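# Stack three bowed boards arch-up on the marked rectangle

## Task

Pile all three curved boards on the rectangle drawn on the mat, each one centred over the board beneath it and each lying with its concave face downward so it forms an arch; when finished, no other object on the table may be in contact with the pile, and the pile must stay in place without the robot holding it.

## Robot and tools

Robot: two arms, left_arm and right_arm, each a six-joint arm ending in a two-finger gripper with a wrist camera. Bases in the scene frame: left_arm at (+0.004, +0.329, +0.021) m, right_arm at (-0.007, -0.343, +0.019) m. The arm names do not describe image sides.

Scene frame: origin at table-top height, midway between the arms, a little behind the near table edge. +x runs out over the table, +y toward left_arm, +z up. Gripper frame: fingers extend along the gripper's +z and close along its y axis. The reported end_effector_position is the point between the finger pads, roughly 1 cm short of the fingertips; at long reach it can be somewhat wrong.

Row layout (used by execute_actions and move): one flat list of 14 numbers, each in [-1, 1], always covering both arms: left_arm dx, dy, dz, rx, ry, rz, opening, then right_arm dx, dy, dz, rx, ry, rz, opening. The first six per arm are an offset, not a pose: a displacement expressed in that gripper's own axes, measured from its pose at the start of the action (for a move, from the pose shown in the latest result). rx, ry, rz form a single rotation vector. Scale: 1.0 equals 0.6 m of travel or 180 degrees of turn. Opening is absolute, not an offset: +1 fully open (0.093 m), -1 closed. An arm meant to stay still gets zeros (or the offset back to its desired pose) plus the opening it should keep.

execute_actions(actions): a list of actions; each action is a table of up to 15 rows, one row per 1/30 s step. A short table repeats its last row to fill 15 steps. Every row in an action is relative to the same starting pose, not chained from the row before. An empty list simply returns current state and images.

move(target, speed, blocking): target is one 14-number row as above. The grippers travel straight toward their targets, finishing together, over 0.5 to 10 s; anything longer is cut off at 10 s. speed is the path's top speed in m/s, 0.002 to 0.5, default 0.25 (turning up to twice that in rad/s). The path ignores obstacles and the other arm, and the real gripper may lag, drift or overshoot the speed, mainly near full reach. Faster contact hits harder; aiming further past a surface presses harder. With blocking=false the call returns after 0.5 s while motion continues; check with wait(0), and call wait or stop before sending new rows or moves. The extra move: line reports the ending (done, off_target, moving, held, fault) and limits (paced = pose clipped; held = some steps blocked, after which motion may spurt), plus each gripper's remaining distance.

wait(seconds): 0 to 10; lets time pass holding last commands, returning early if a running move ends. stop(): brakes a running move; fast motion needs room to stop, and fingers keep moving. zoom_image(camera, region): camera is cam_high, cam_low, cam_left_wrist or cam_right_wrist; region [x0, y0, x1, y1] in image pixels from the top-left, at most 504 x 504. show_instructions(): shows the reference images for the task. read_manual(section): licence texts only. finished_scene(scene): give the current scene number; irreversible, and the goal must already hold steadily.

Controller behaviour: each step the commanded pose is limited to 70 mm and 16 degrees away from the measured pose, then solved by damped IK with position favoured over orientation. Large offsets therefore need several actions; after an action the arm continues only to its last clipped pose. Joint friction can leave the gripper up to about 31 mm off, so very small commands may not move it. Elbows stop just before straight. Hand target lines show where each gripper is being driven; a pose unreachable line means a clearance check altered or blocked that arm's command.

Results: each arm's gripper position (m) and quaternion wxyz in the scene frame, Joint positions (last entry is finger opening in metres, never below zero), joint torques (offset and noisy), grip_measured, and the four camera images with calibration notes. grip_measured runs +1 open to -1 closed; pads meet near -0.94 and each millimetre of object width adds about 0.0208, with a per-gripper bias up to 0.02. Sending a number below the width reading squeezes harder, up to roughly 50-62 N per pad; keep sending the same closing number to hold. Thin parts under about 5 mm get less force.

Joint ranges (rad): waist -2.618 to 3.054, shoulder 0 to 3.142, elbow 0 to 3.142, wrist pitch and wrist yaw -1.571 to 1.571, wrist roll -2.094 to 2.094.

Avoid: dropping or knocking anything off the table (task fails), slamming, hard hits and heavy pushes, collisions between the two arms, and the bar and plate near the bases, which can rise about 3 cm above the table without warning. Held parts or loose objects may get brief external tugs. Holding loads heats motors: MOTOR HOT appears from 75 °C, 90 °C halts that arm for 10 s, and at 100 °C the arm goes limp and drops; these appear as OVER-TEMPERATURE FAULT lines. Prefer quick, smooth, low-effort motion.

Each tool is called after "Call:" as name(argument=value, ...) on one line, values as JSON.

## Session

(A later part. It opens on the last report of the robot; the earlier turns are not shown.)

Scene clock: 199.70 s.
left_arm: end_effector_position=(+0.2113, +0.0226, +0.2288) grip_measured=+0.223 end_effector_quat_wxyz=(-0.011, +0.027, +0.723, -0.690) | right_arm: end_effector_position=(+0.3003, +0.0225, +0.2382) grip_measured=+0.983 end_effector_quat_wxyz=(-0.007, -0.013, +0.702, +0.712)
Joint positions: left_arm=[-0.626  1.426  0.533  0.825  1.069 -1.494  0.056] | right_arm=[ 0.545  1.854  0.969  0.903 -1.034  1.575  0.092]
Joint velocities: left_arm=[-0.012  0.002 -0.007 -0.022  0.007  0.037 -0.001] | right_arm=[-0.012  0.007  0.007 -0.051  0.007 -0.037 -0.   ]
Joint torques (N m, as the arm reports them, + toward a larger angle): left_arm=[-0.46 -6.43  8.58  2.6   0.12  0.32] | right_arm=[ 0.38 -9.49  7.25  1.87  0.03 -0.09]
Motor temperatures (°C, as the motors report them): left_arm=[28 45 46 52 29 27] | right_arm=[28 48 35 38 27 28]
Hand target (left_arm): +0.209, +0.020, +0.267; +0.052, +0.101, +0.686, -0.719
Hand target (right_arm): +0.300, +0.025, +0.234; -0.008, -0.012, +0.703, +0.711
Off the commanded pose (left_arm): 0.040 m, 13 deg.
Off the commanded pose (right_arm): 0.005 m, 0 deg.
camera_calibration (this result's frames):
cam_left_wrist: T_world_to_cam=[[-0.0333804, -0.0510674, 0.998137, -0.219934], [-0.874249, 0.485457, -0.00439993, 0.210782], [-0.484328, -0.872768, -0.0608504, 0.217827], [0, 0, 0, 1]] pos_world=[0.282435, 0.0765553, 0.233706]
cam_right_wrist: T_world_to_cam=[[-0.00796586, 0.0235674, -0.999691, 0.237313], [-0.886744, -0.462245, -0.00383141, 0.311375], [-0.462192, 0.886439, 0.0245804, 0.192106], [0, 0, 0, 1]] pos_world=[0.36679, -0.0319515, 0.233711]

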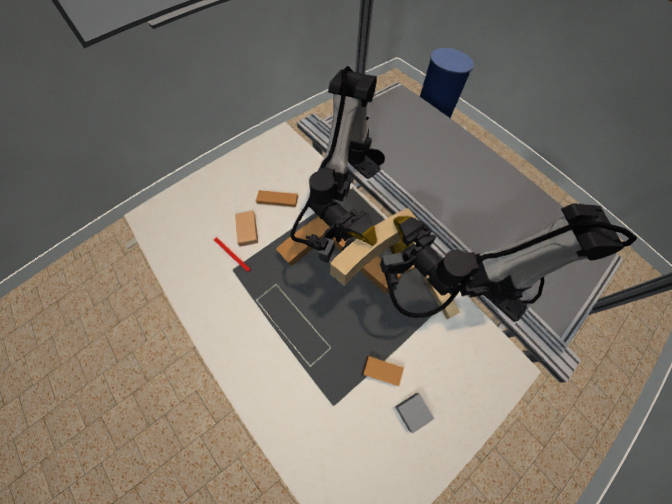

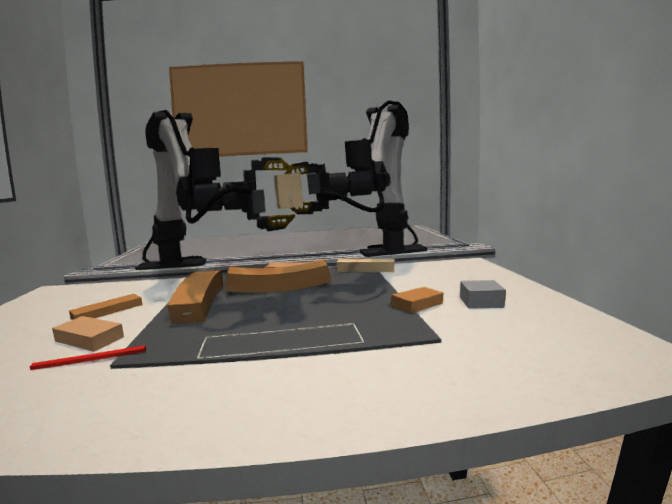

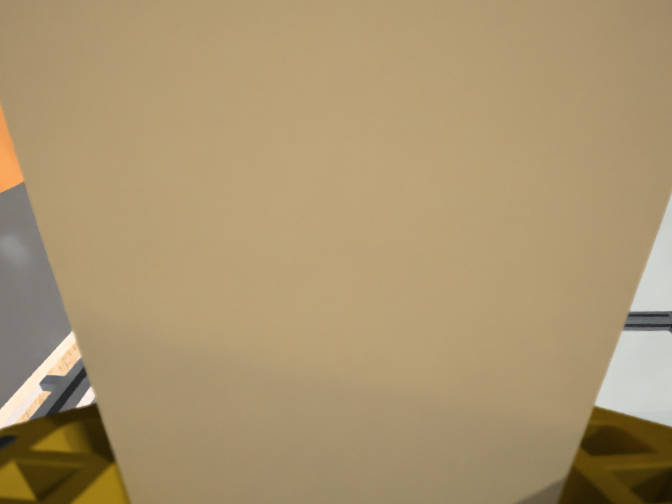

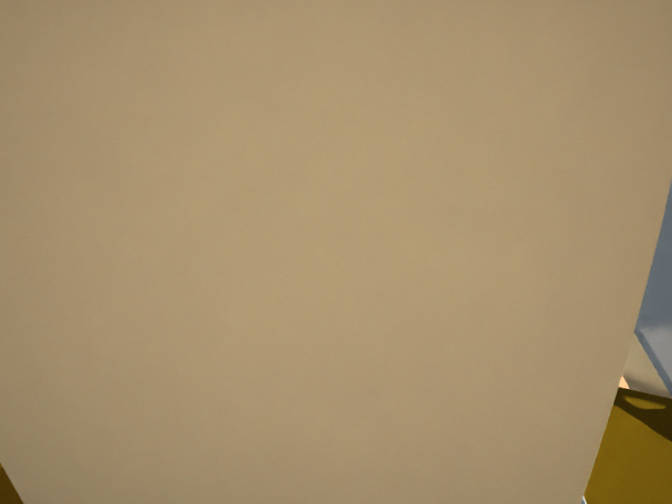

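Call:
execute_actions(actions=[[[0.0,-0.066,0.004,0.033,0.005,0.063,0,-0.005,0,0.03,0,0,0,1]],[[0.0,-0.066,0.004,0.033,0.005,0.063,0,0,0,0.005,0,0,0,1]]])

Call:
zoom_image(camera="cam_low", region=[220,130,360,250])

Scene clock: 204.47 s.
left_arm: end_effector_position=(+0.2097, +0.0226, +0.2289) grip_measured=+0.223 end_effector_quat_wxyz=(-0.014, +0.030, +0.723, -0.690) | right_arm: end_effector_position=(+0.2990, +0.0353, +0.2490) grip_measured=+0.983 end_effector_quat_wxyz=(+0.000, -0.024, +0.696, +0.718)
Joint positions: left_arm=[-0.626  1.426  0.533  0.825  1.078 -1.494  0.056] | right_arm=[ 0.574  1.863  1.009  0.901 -1.009  1.575  0.092]
Joint velocities: left_arm=[-0.007 -0.002 -0.017  0.007 -0.022 -0.051 -0.001] | right_arm=[-0.012  0.002 -0.012 -0.051  0.037  0.007 -0.001]
Joint torques (N m, as the arm reports them, + toward a larger angle): left_arm=[-0.39 -6.38  8.36  2.63  0.08  0.24] | right_arm=[  0.36 -10.22   7.59   1.76   0.05  -0.07]
Motor temperatures (°C, as the motors report them): left_arm=[28 45 46 52 29 27] | right_arm=[28 47 36 39 27 28]
Hand target (left_arm): +0.207, +0.020, +0.267; +0.049, +0.104, +0.686, -0.719
Hand target (right_arm): +0.299, +0.038, +0.249; +0.000, -0.024, +0.696, +0.718
Off the commanded pose (left_arm): 0.040 m, 13 deg.
Off the commanded pose (right_arm): 0.003 m, 0 deg.
camera_calibration (this result's frames):
cam_left_wrist: T_world_to_cam=[[-0.0333793, -0.0502869, 0.998177, -0.220092], [-0.869782, 0.493418, -0.00422798, 0.208241], [-0.492306, -0.868338, -0.0602086, 0.218588], [0, 0, 0, 1]] pos_world=[0.28139, 0.0759909, 0.233732]
cam_right_wrist: T_world_to_cam=[[0.0166501, 0.0407849, -0.999029, 0.239679], [-0.884047, -0.466177, -0.0337652, 0.322915], [-0.467101, 0.883751, 0.0282939, 0.180488], [0, 0, 0, 1]] pos_world=[0.365787, -0.0187465, 0.245243]

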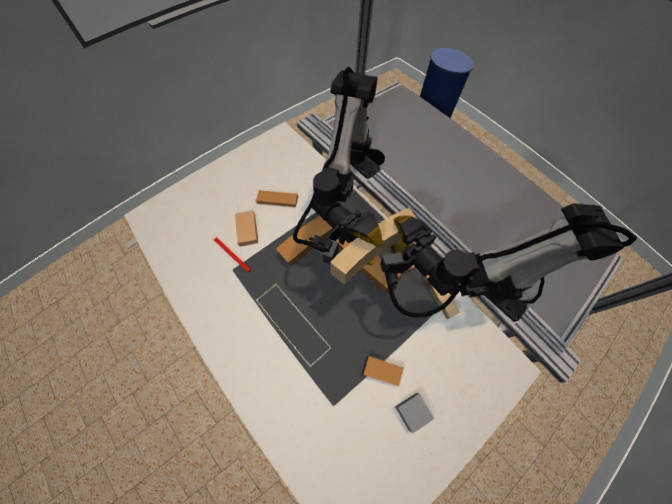

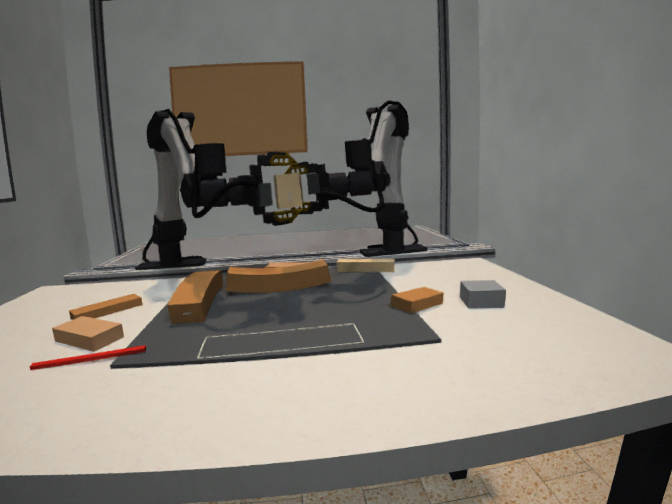

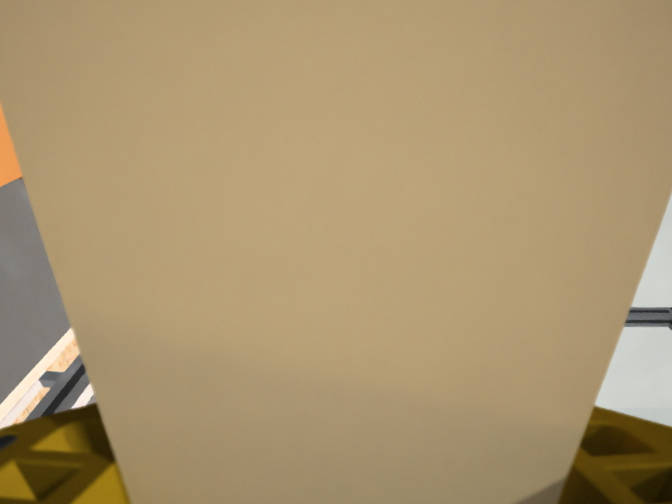

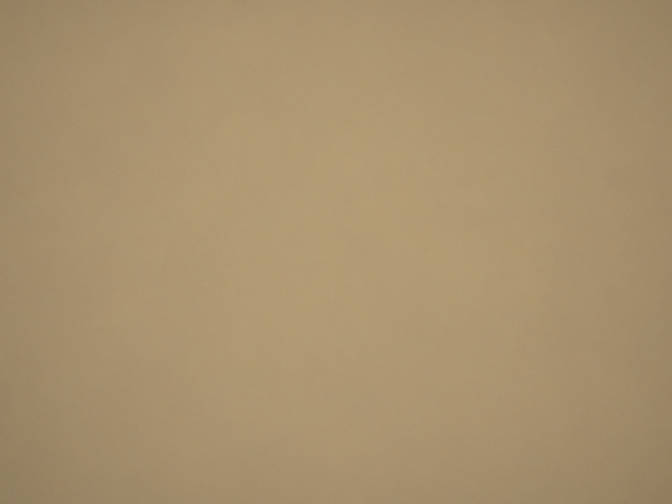

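Region (220, 130, 360, 250) of cam_low's 672x504 image, scaled by 3.600, with more detail than that image has; it fills the top 432 rows of this view, and the rest is white.

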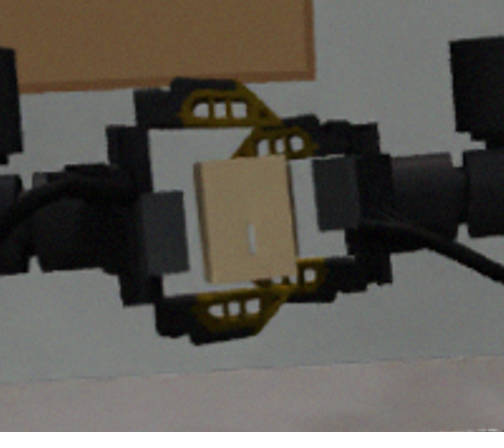

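Call:
execute_actions(actions=[[[0.0,-0.066,0.004,0.033,0.005,0.063,0,0,-0.008,0,0,0,0,-0.05]],[[0.0,-0.066,0.004,0.033,0.005,0.063,0,0,0,0,0,0,0,-0.05]],[[0.0,-0.04,0.0,0.02,0.0,0.04,0,0,0.02,0,-0.01,0,0,-0.05]],[[0.0,-0.01,0,0,0,0,1,0,0.04,0,-0.02,0,0,-0.05]],[[0,0,0,0,0,0,1,0,0.04,0,-0.02,0,0,-0.05]]])

Scene clock: 209.47 s.
left_arm: end_effector_position=(+0.2088, +0.0228, +0.2282) grip_measured=+1.000 end_effector_quat_wxyz=(-0.022, +0.026, +0.724, -0.689) | right_arm: end_effector_position=(+0.2988, +0.0352, +0.2521) grip_measured=+0.176 end_effector_quat_wxyz=(-0.041, +0.016, +0.692, +0.721)
Joint positions: left_arm=[-0.626  1.426  0.533  0.819  1.083 -1.507  0.093] | right_arm=[ 0.574  1.864  1.008  0.926 -1.009  1.708  0.054]
Joint velocities: left_arm=[-0.007  0.012 -0.007 -0.022 -0.051 -0.022  0.   ] | right_arm=[ 0.007 -0.002 -0.002  0.007 -0.051  0.037 -0.   ]
Joint torques (N m, as the arm reports them, + toward a larger angle): left_arm=[ 0.05 -4.68  6.15  1.62 -0.05 -0.03] | right_arm=[ -0.21 -11.56   7.99   2.58   0.02   0.3 ]
Motor temperatures (°C, as the motors report them): left_arm=[28 45 46 52 29 27] | right_arm=[28 48 36 40 27 28]
Hand target (left_arm): +0.209, +0.023, +0.228; -0.022, +0.026, +0.724, -0.689
Hand target (right_arm): +0.299, +0.034, +0.275; -0.024, -0.001, +0.671, +0.741
Off the commanded pose (left_arm): 0.000 m, 0 deg.
Off the commanded pose (right_arm): 0.023 m, 4 deg.
camera_calibration (this result's frames):
cam_left_wrist: T_world_to_cam=[[-0.0159041, -0.053566, 0.998438, -0.223045], [-0.86761, 0.497079, 0.012848, 0.202955], [-0.49699, -0.866051, -0.05438, 0.217793], [0, 0, 0, 1]] pos_world=[0.280779, 0.0757879, 0.231933]
cam_right_wrist: T_world_to_cam=[[-0.0980015, 0.0486357, -0.993997, 0.275488], [-0.880088, -0.470512, 0.0637489, 0.297237], [-0.464587, 0.881052, 0.0889146, 0.164495], [0, 0, 0, 1]] pos_world=[0.365015, -0.0184737, 0.24026]

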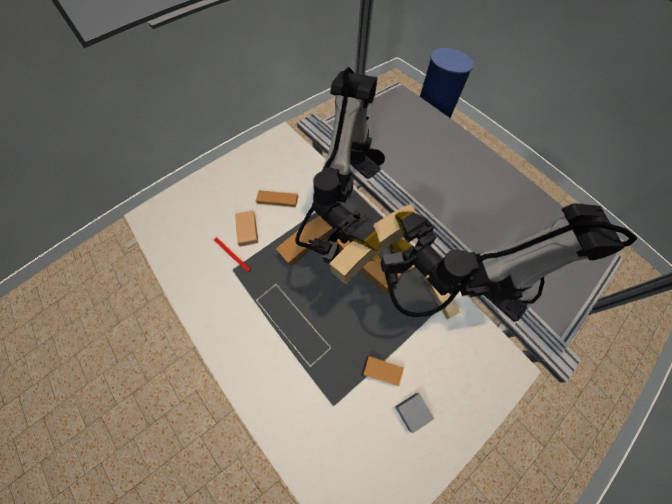

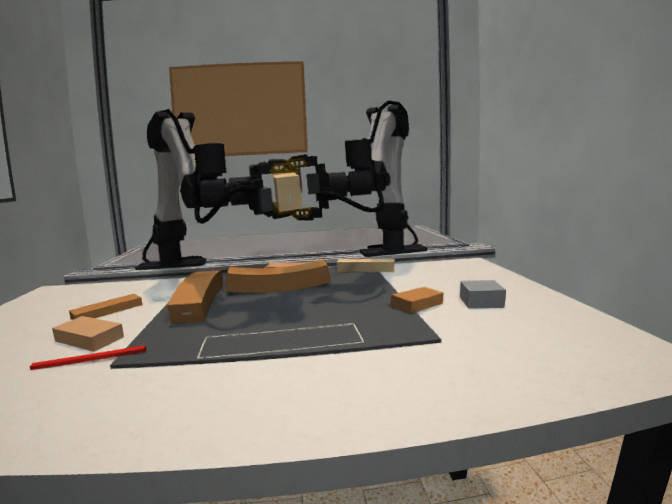

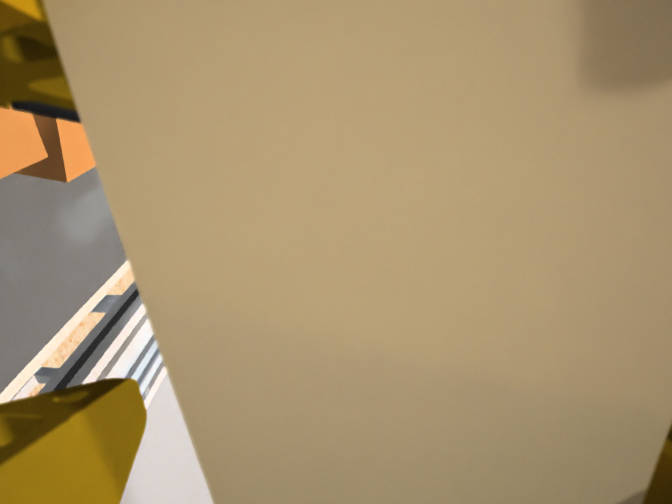

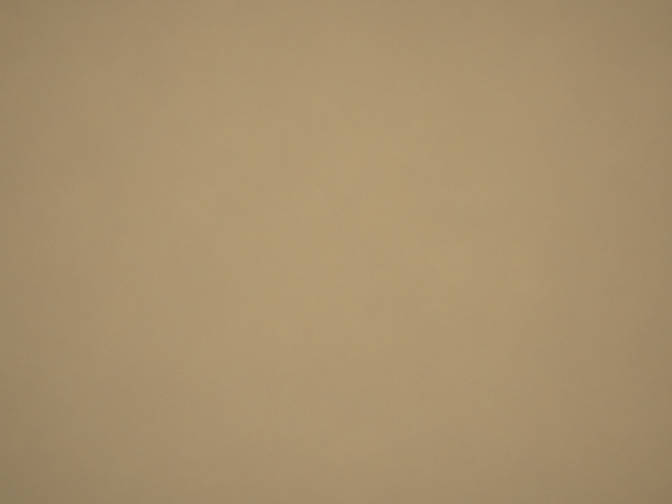

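Retract left, and right back a bit.

Call:
move(target=[0,-0.01,-0.2,0,0,0,1, 0,0.04,-0.1,-0.02,0,0,-0.05], speed=0.12)

Call:
move(target=[0,0,0,0,0,0,1, 0,-0.1,0,0.49,0,0.03,-0.05], speed=0.2)

Scene clock: 212.67 s.
left_arm: end_effector_position=(+0.2204, +0.1372, +0.2415) grip_measured=+1.000 end_effector_quat_wxyz=(-0.021, +0.026, +0.713, -0.700) | right_arm: end_effector_position=(+0.3070, -0.0200, +0.2498) grip_measured=+0.176 end_effector_quat_wxyz=(-0.064, +0.044, +0.685, +0.725)
Joint positions: left_arm=[-0.159  1.266  0.486  0.602  1.55  -1.391  0.093] | right_arm=[ 0.434  1.816  0.899  1.044 -1.138  1.836  0.054]
Joint velocities: left_arm=[-0.002 -0.002 -0.002 -0.066 -0.037  0.022  0.   ] | right_arm=[ 0.007 -0.012  0.007  0.037 -0.051  0.051  0.001]
Joint torques (N m, as the arm reports them, + toward a larger angle): left_arm=[ 1.21 -4.54  5.37  1.17  0.15  0.04] | right_arm=[ -0.63 -12.57   6.72   2.28  -0.02   0.07]
Motor temperatures (°C, as the motors report them): left_arm=[28 45 46 50 29 27] | right_arm=[28 48 36 41 27 28]
Hand target (left_arm): +0.217, +0.141, +0.240; -0.022, +0.023, +0.713, -0.701
Hand target (right_arm): +0.302, -0.025, +0.273; -0.040, +0.016, +0.671, +0.740
Off the commanded pose (left_arm): 0.006 m, 2 deg.
Off the commanded pose (right_arm): 0.025 m, 5 deg.
move: off_target (right_arm)
camera_calibration (this result's frames):
cam_left_wrist: T_world_to_cam=[[-0.0166531, -0.0225359, 0.999607, -0.234472], [-0.86807, 0.496431, -0.00326984, 0.160047], [-0.496162, -0.867784, -0.0278298, 0.317083], [0, 0, 0, 1]] pos_world=[0.292352, 0.190423, 0.243728]
cam_right_wrist: T_world_to_cam=[[-0.169485, 0.0629408, -0.983521, 0.296264], [-0.87612, -0.466632, 0.121115, 0.263124], [-0.451319, 0.882209, 0.134231, 0.20182], [0, 0, 0, 1]] pos_world=[0.371826, -0.0739122, 0.232423]

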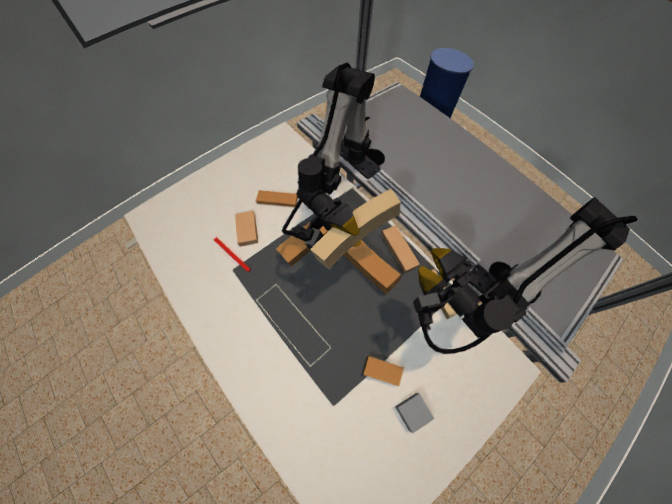

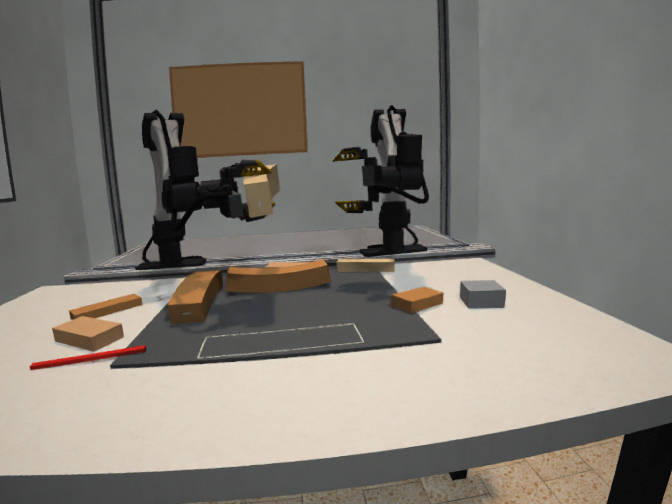

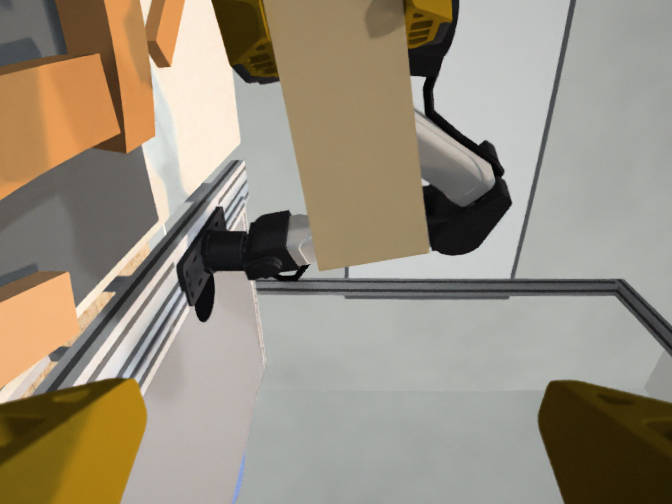

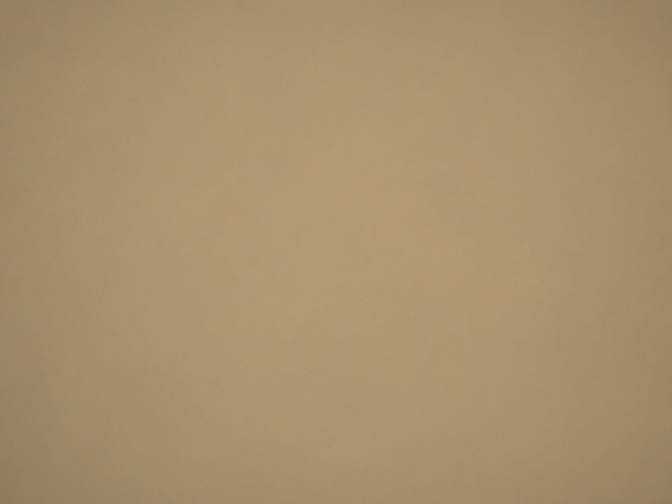

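Scene clock: 217.00 s.
left_arm: end_effector_position=(+0.2204, +0.1372, +0.2416) grip_measured=+1.000 end_effector_quat_wxyz=(-0.021, +0.026, +0.713, -0.700) | right_arm: end_effector_position=(+0.3013, -0.0202, +0.1844) grip_measured=+0.177 end_effector_quat_wxyz=(-0.035, +0.034, +0.993, +0.111)
Joint positions: left_arm=[-0.159  1.266  0.486  0.602  1.55  -1.391  0.093] | right_arm=[ 0.712  2.228  2.31  -1.549 -0.204  0.813  0.054]
Joint velocities: left_arm=[ 0.002 -0.007 -0.032 -0.051  0.037  0.007  0.   ] | right_arm=[-0.017 -0.007  0.007  0.051  0.022  0.051  0.   ]
Joint torques (N m, as the arm reports them, + toward a larger angle): left_arm=[-0.08 -3.49  6.08  1.26  0.03 -0.05] | right_arm=[  0.51 -12.89   8.87   0.36  -0.24  -0.03]
Motor temperatures (°C, as the motors report them): left_arm=[28 45 46 49 29 27] | right_arm=[28 49 37 40 27 28]
Hand target (left_arm): +0.220, +0.137, +0.242; -0.021, +0.026, +0.713, -0.700
Hand target (right_arm): +0.299, -0.015, +0.189; -0.036, +0.034, +0.992, +0.117
Off the commanded pose (left_arm): 0.000 m, 0 deg.
Off the commanded pose (right_arm): 0.008 m, 12 deg.
joint sent to its limit (right arm) — the command would take joint 4 (wrist pitch) past its lower limit, so that joint was sent only as far as its limit.
move: off_target (right_arm)
camera_calibration (this result's frames):
cam_left_wrist: T_world_to_cam=[[-0.017033, -0.0225024, 0.999602, -0.234473], [-0.868066, 0.496436, -0.00361625, 0.160092], [-0.496156, -0.867782, -0.0279894, 0.317104], [0, 0, 0, 1]] pos_world=[0.29231, 0.190425, 0.243834]
cam_right_wrist: T_world_to_cam=[[-0.0935137, -0.969546, -0.226352, 0.0476697], [-0.867174, -0.0323797, 0.496952, 0.202765], [-0.489147, 0.242759, -0.837737, 0.38589], [0, 0, 0, 1]] pos_world=[0.369047, -0.0408946, 0.2333]

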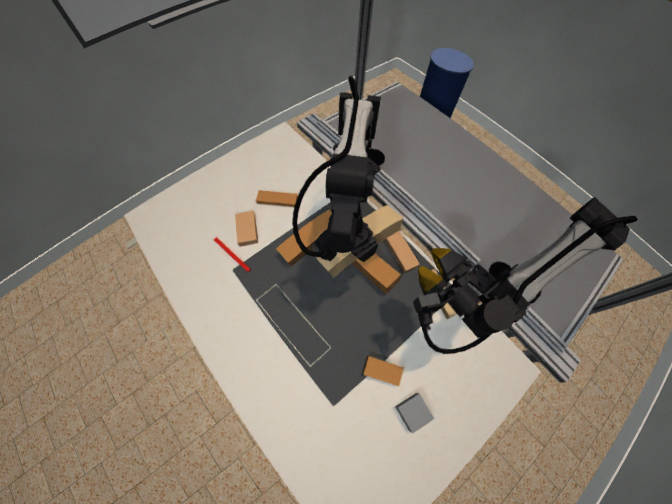

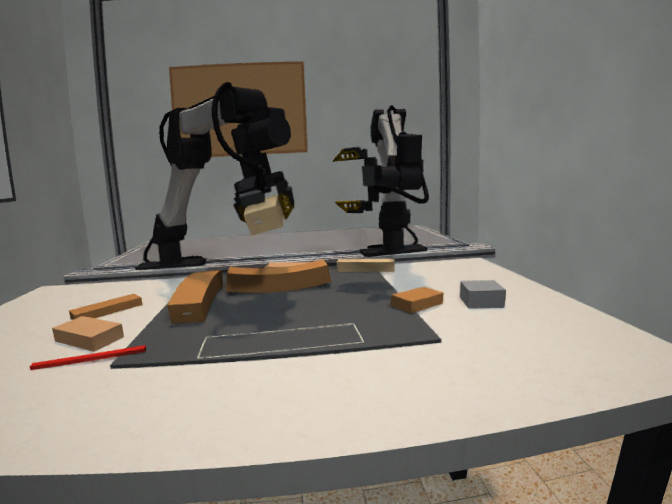

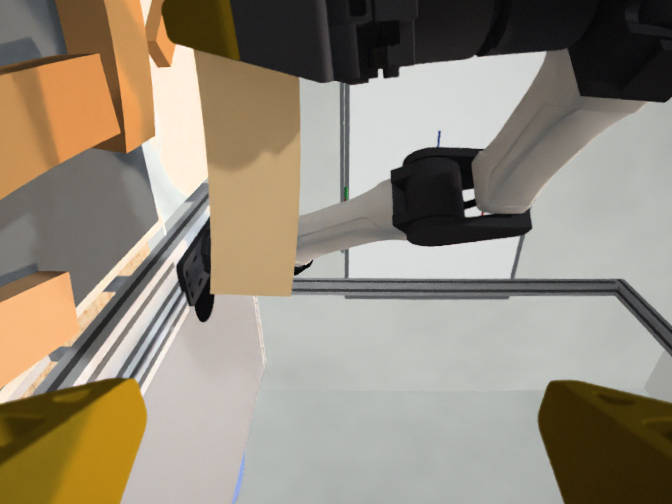

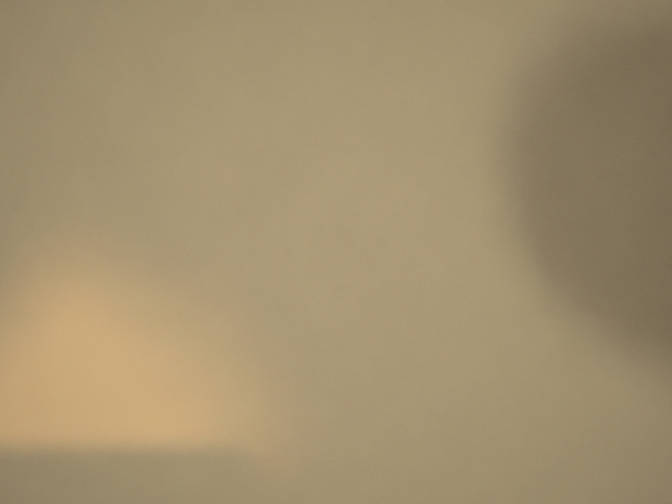

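Call:
move(target=[0,0,-0.15,-0.5,0,0,1, -0.105,0,0.09,0.073,0.04,-0.532,-0.05], speed=0.2)

Scene clock: 231.43 s.
left_arm: end_effector_position=(+0.2285, +0.2242, +0.2470) grip_measured=+1.000 end_effector_quat_wxyz=(+0.252, +0.020, +0.711, -0.656) | right_arm: end_effector_position=(+0.3574, -0.0123, +0.1186) grip_measured=+0.176 end_effector_quat_wxyz=(-0.036, +0.717, -0.696, -0.006)
Joint positions: left_arm=[ 0.256  0.987  0.338  0.549  1.56  -1.087  0.093] | right_arm=[ 0.712  2.513  2.562 -1.55  -0.013 -0.867  0.054]
Joint velocities: left_arm=[ 0.007 -0.007  0.007 -0.066  0.051 -0.007  0.   ] | right_arm=[-0.007 -0.002  0.007 -0.051  0.022 -0.081 -0.   ]
Joint torques (N m, as the arm reports them, + toward a larger angle): left_arm=[ 1.04 -2.74  5.05  1.19 -0.06  0.01] | right_arm=[  0.07 -15.66   8.95   0.3    0.11  -0.04]
Motor temperatures (°C, as the motors report them): left_arm=[28 43 45 46 29 27] | right_arm=[28 52 38 37 27 28]
Hand target (left_arm): +0.227, +0.226, +0.243; +0.258, +0.013, +0.712, -0.653
Hand target (right_arm): +0.360, -0.012, +0.126; -0.044, +0.720, -0.693, +0.002
Off the commanded pose (left_arm): 0.005 m, 90 deg; orientation clipped at the last step of the last action.
Off the commanded pose (right_arm): 0.009 m, 4 deg.
joint sent to its limit (right arm) — the command would take joint 4 (wrist pitch) past its lower limit, so that joint was sent only as far as its limit.
move: off_target (left_arm, right_arm); limits=paced
camera_calibration (this result's frames):
cam_left_wrist: T_world_to_cam=[[-0.364984, -0.145825, 0.919522, -0.11081], [-0.927532, 0.14229, -0.345598, 0.301419], [-0.080442, -0.979024, -0.187191, 0.365958], [0, 0, 0, 1]] pos_world=[0.268571, 0.299234, 0.274566]
cam_right_wrist: T_world_to_cam=[[0.999396, 0.0120267, 0.0326093, -0.363585], [-0.00131887, -0.924425, 0.381361, -0.0223247], [0.0347314, -0.381173, -0.923851, 0.171572], [0, 0, 0, 1]] pos_world=[0.357377, 0.0491338, 0.178877]

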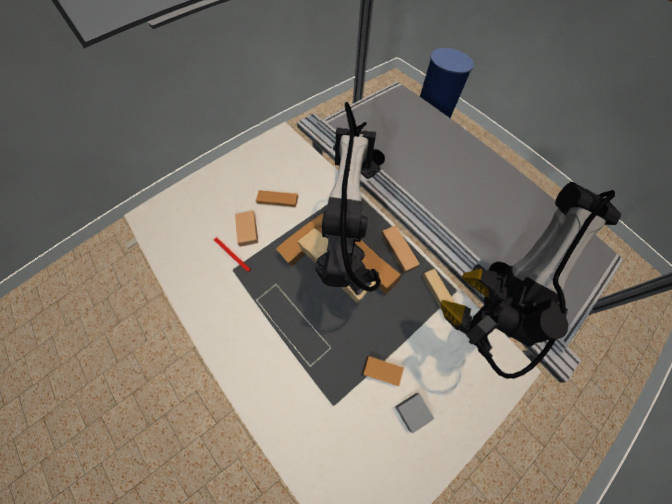

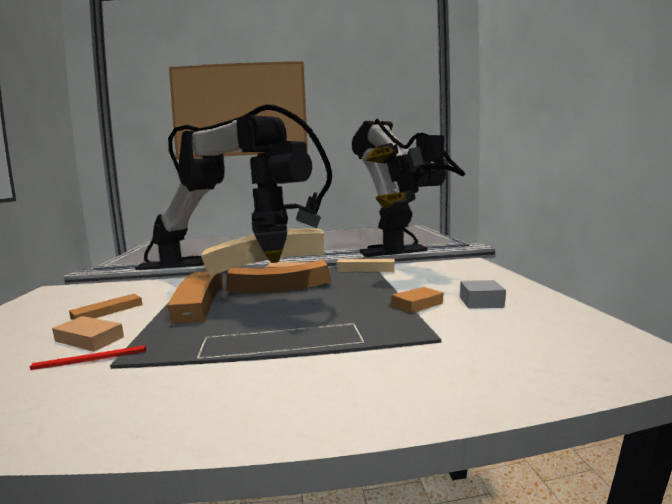

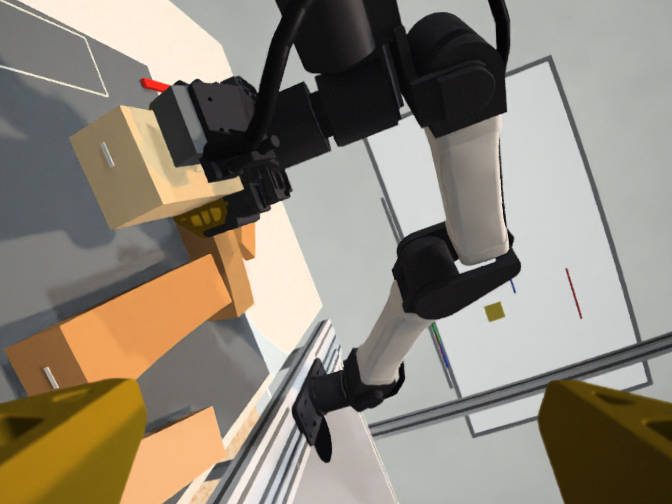

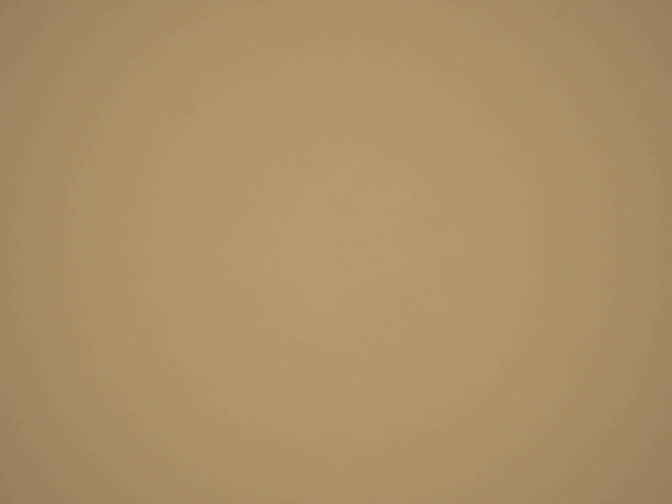

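Call:
move(target=[0,0,0,0,0,0,1, -0.035,0,0.075,0,0.05,0,-0.05], speed=0.08)

Call:
zoom_image(camera="cam_low", region=[150,180,410,370])

Scene clock: 235.73 s.
left_arm: end_effector_position=(+0.2284, +0.2241, +0.2470) grip_measured=+1.000 end_effector_quat_wxyz=(+0.253, +0.022, +0.711, -0.655) | right_arm: end_effector_position=(+0.3549, +0.0082, +0.0638) grip_measured=+0.176 end_effector_quat_wxyz=(-0.003, +0.717, -0.697, +0.037)
Joint positions: left_arm=[ 0.256  0.987  0.338  0.549  1.56  -1.082  0.093] | right_arm=[ 0.776  2.687  2.672 -1.551  0.08  -0.803  0.054]
Joint velocities: left_arm=[ 0.007 -0.002 -0.012 -0.007 -0.037 -0.081  0.   ] | right_arm=[-0.007  0.002 -0.007 -0.037 -0.022  0.007  0.001]
Joint torques (N m, as the arm reports them, + toward a larger angle): left_arm=[ 0.05 -1.48  6.47  1.25  0.02 -0.1 ] | right_arm=[  0.73 -16.72   8.85   0.15   0.27   0.06]
Motor temperatures (°C, as the motors report them): left_arm=[28 43 44 45 29 27] | right_arm=[28 54 38 37 27 28]
Hand target (left_arm): +0.228, +0.224, +0.247; +0.252, +0.020, +0.711, -0.656
Hand target (right_arm): +0.357, +0.011, +0.074; -0.016, +0.716, -0.696, +0.050
Off the commanded pose (left_arm): 0.000 m, 0 deg.
Off the commanded pose (right_arm): 0.012 m, 3 deg.
joint sent to its limit (right arm) — the command would take joint 4 (wrist pitch) past its lower limit, so that joint was sent only as far as its limit.
move: off_target (right_arm)
camera_calibration (this result's frames):
cam_left_wrist: T_world_to_cam=[[-0.369954, -0.147537, 0.917261, -0.108806], [-0.925643, 0.143016, -0.350331, 0.30198], [-0.0794963, -0.978662, -0.189476, 0.366219], [0, 0, 0, 1]] pos_world=[0.268385, 0.299164, 0.274986]
cam_right_wrist: T_world_to_cam=[[0.998771, 0.0123289, 0.0479957, -0.360344], [-0.0121864, -0.877701, 0.479053, 0.0147465], [0.0480321, -0.479049, -0.876473, 0.121908], [0, 0, 0, 1]] pos_world=[0.354225, 0.0757857, 0.11708]

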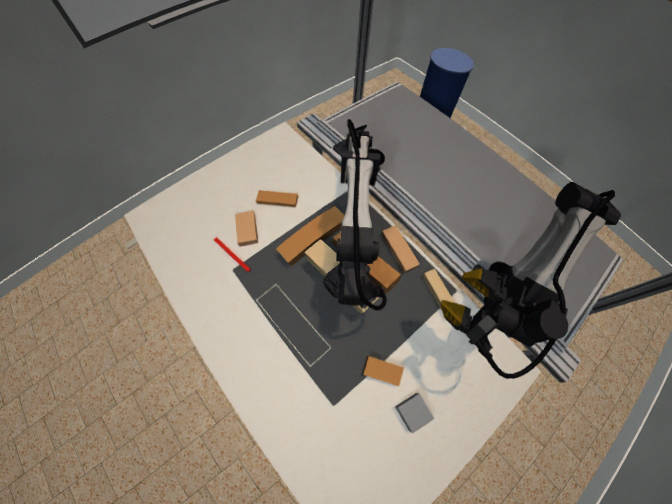

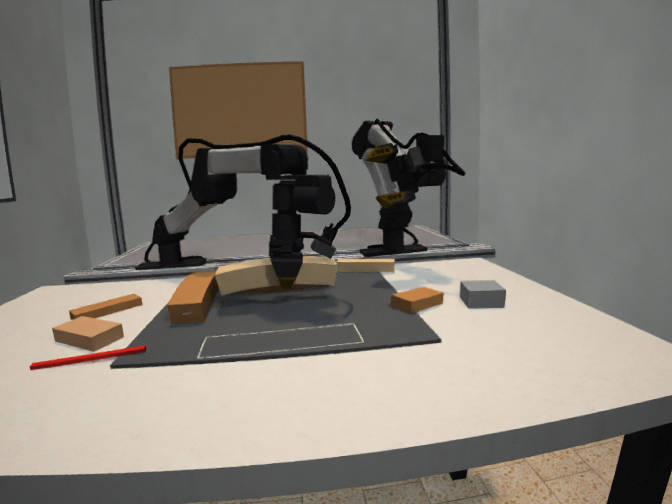

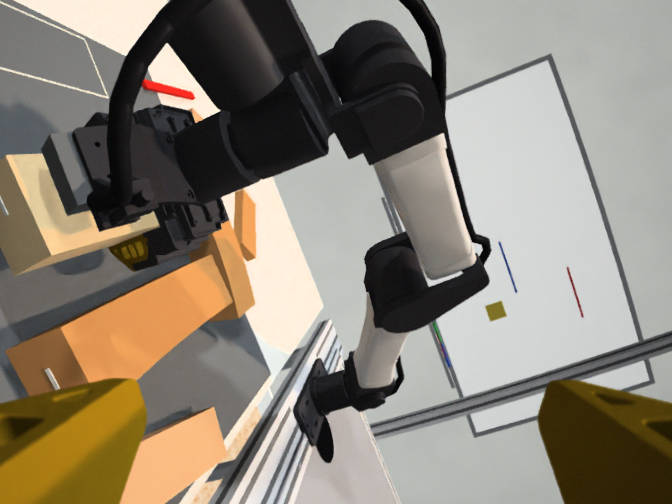

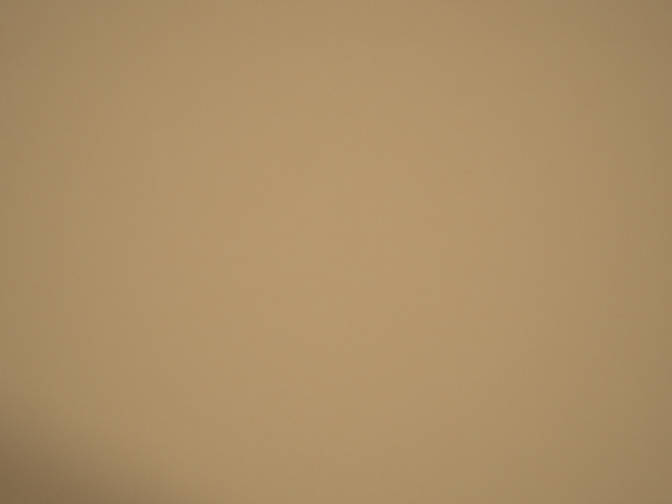

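Region (150, 180, 410, 370) of cam_low's 672x504 image, scaled by 1.938, with more detail than that image has; it fills the top 368 rows of this view, and the rest is white.

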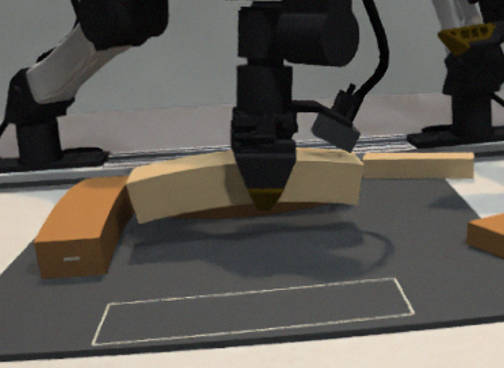

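Call:
move(target=[0,0,0,0,0,0,1, 0,0,0.03,0,0.01,0,-0.05], speed=0.04)

Call:
zoom_image(camera="cam_low", region=[150,180,410,370])

Scene clock: 238.37 s.
left_arm: end_effector_position=(+0.2284, +0.2241, +0.2470) grip_measured=+1.000 end_effector_quat_wxyz=(+0.253, +0.022, +0.711, -0.655) | right_arm: end_effector_position=(+0.3552, +0.0082, +0.0440) grip_measured=+0.176 end_effector_quat_wxyz=(+0.009, +0.716, -0.697, +0.038)
Joint positions: left_arm=[ 0.256  0.987  0.338  0.549  1.56  -1.082  0.093] | right_arm=[ 0.776  2.718  2.653 -1.526  0.082 -0.802  0.054]
Joint velocities: left_arm=[-0.007  0.012 -0.012 -0.022 -0.007 -0.037  0.   ] | right_arm=[ 0.012  0.012 -0.012 -0.022  0.007 -0.022 -0.001]
Joint torques (N m, as the arm reports them, + toward a larger angle): left_arm=[ 0.07 -1.71  6.54  1.23 -0.03 -0.03] | right_arm=[  0.22 -17.02   6.02   0.2    0.18   0.09]
Motor temperatures (°C, as the motors report them): left_arm=[28 43 44 45 29 27] | right_arm=[28 55 38 36 27 28]
Hand target (left_arm): +0.228, +0.224, +0.247; +0.253, +0.022, +0.711, -0.655
Hand target (right_arm): +0.356, +0.007, +0.046; +0.008, +0.716, -0.697, +0.049
Off the commanded pose (left_arm): 0.000 m, 0 deg.
Off the commanded pose (right_arm): 0.002 m, 1 deg.
move: done
camera_calibration (this result's frames):
cam_left_wrist: T_world_to_cam=[[-0.369954, -0.147537, 0.917261, -0.108806], [-0.925643, 0.143016, -0.350331, 0.30198], [-0.0794963, -0.978662, -0.189476, 0.366219], [0, 0, 0, 1]] pos_world=[0.268385, 0.299164, 0.274986]
cam_right_wrist: T_world_to_cam=[[0.999411, 0.0120737, 0.032138, -0.35919], [-0.00544229, -0.868565, 0.495545, 0.0209829], [0.033897, -0.495428, -0.867987, 0.109342], [0, 0, 0, 1]] pos_world=[0.355386, 0.0767328, 0.096053]

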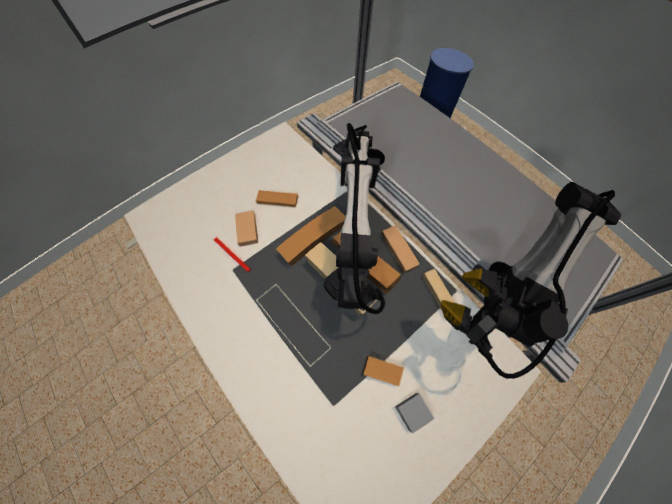

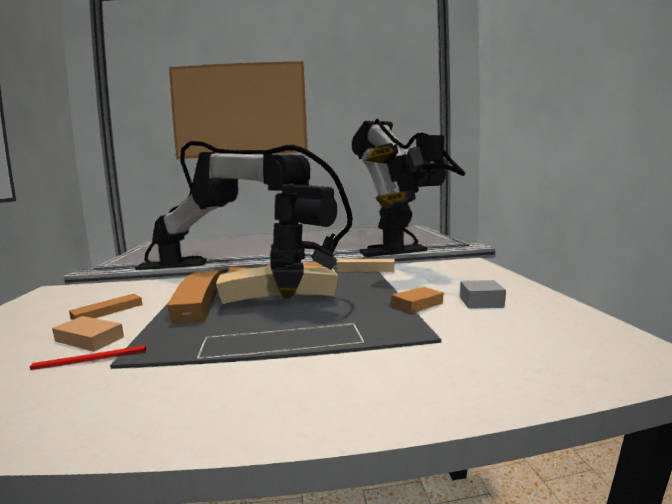

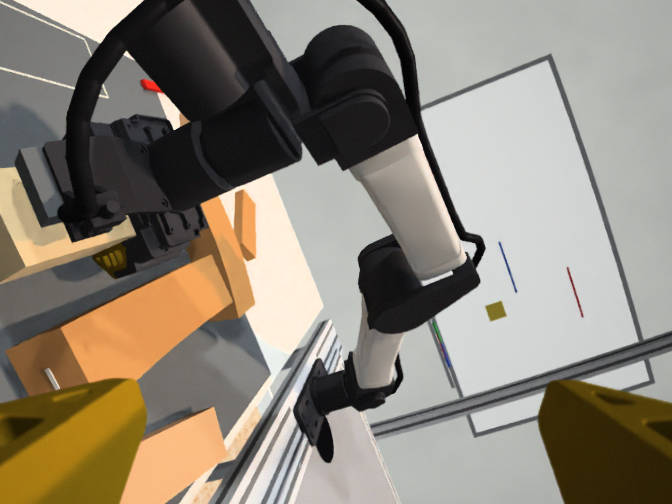

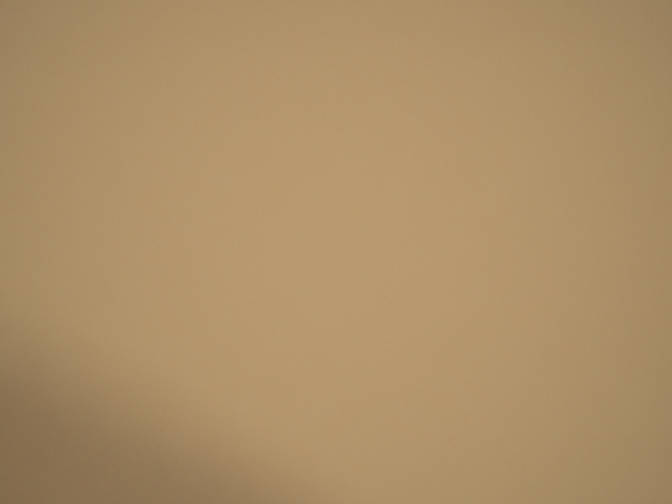

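Region (150, 180, 410, 370) of cam_low's 672x504 image, scaled by 1.938, with more detail than that image has; it fills the top 368 rows of this view, and the rest is white.

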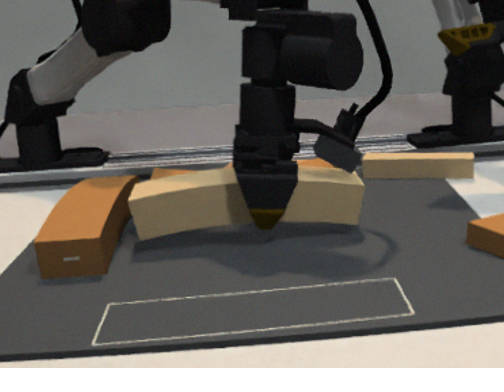

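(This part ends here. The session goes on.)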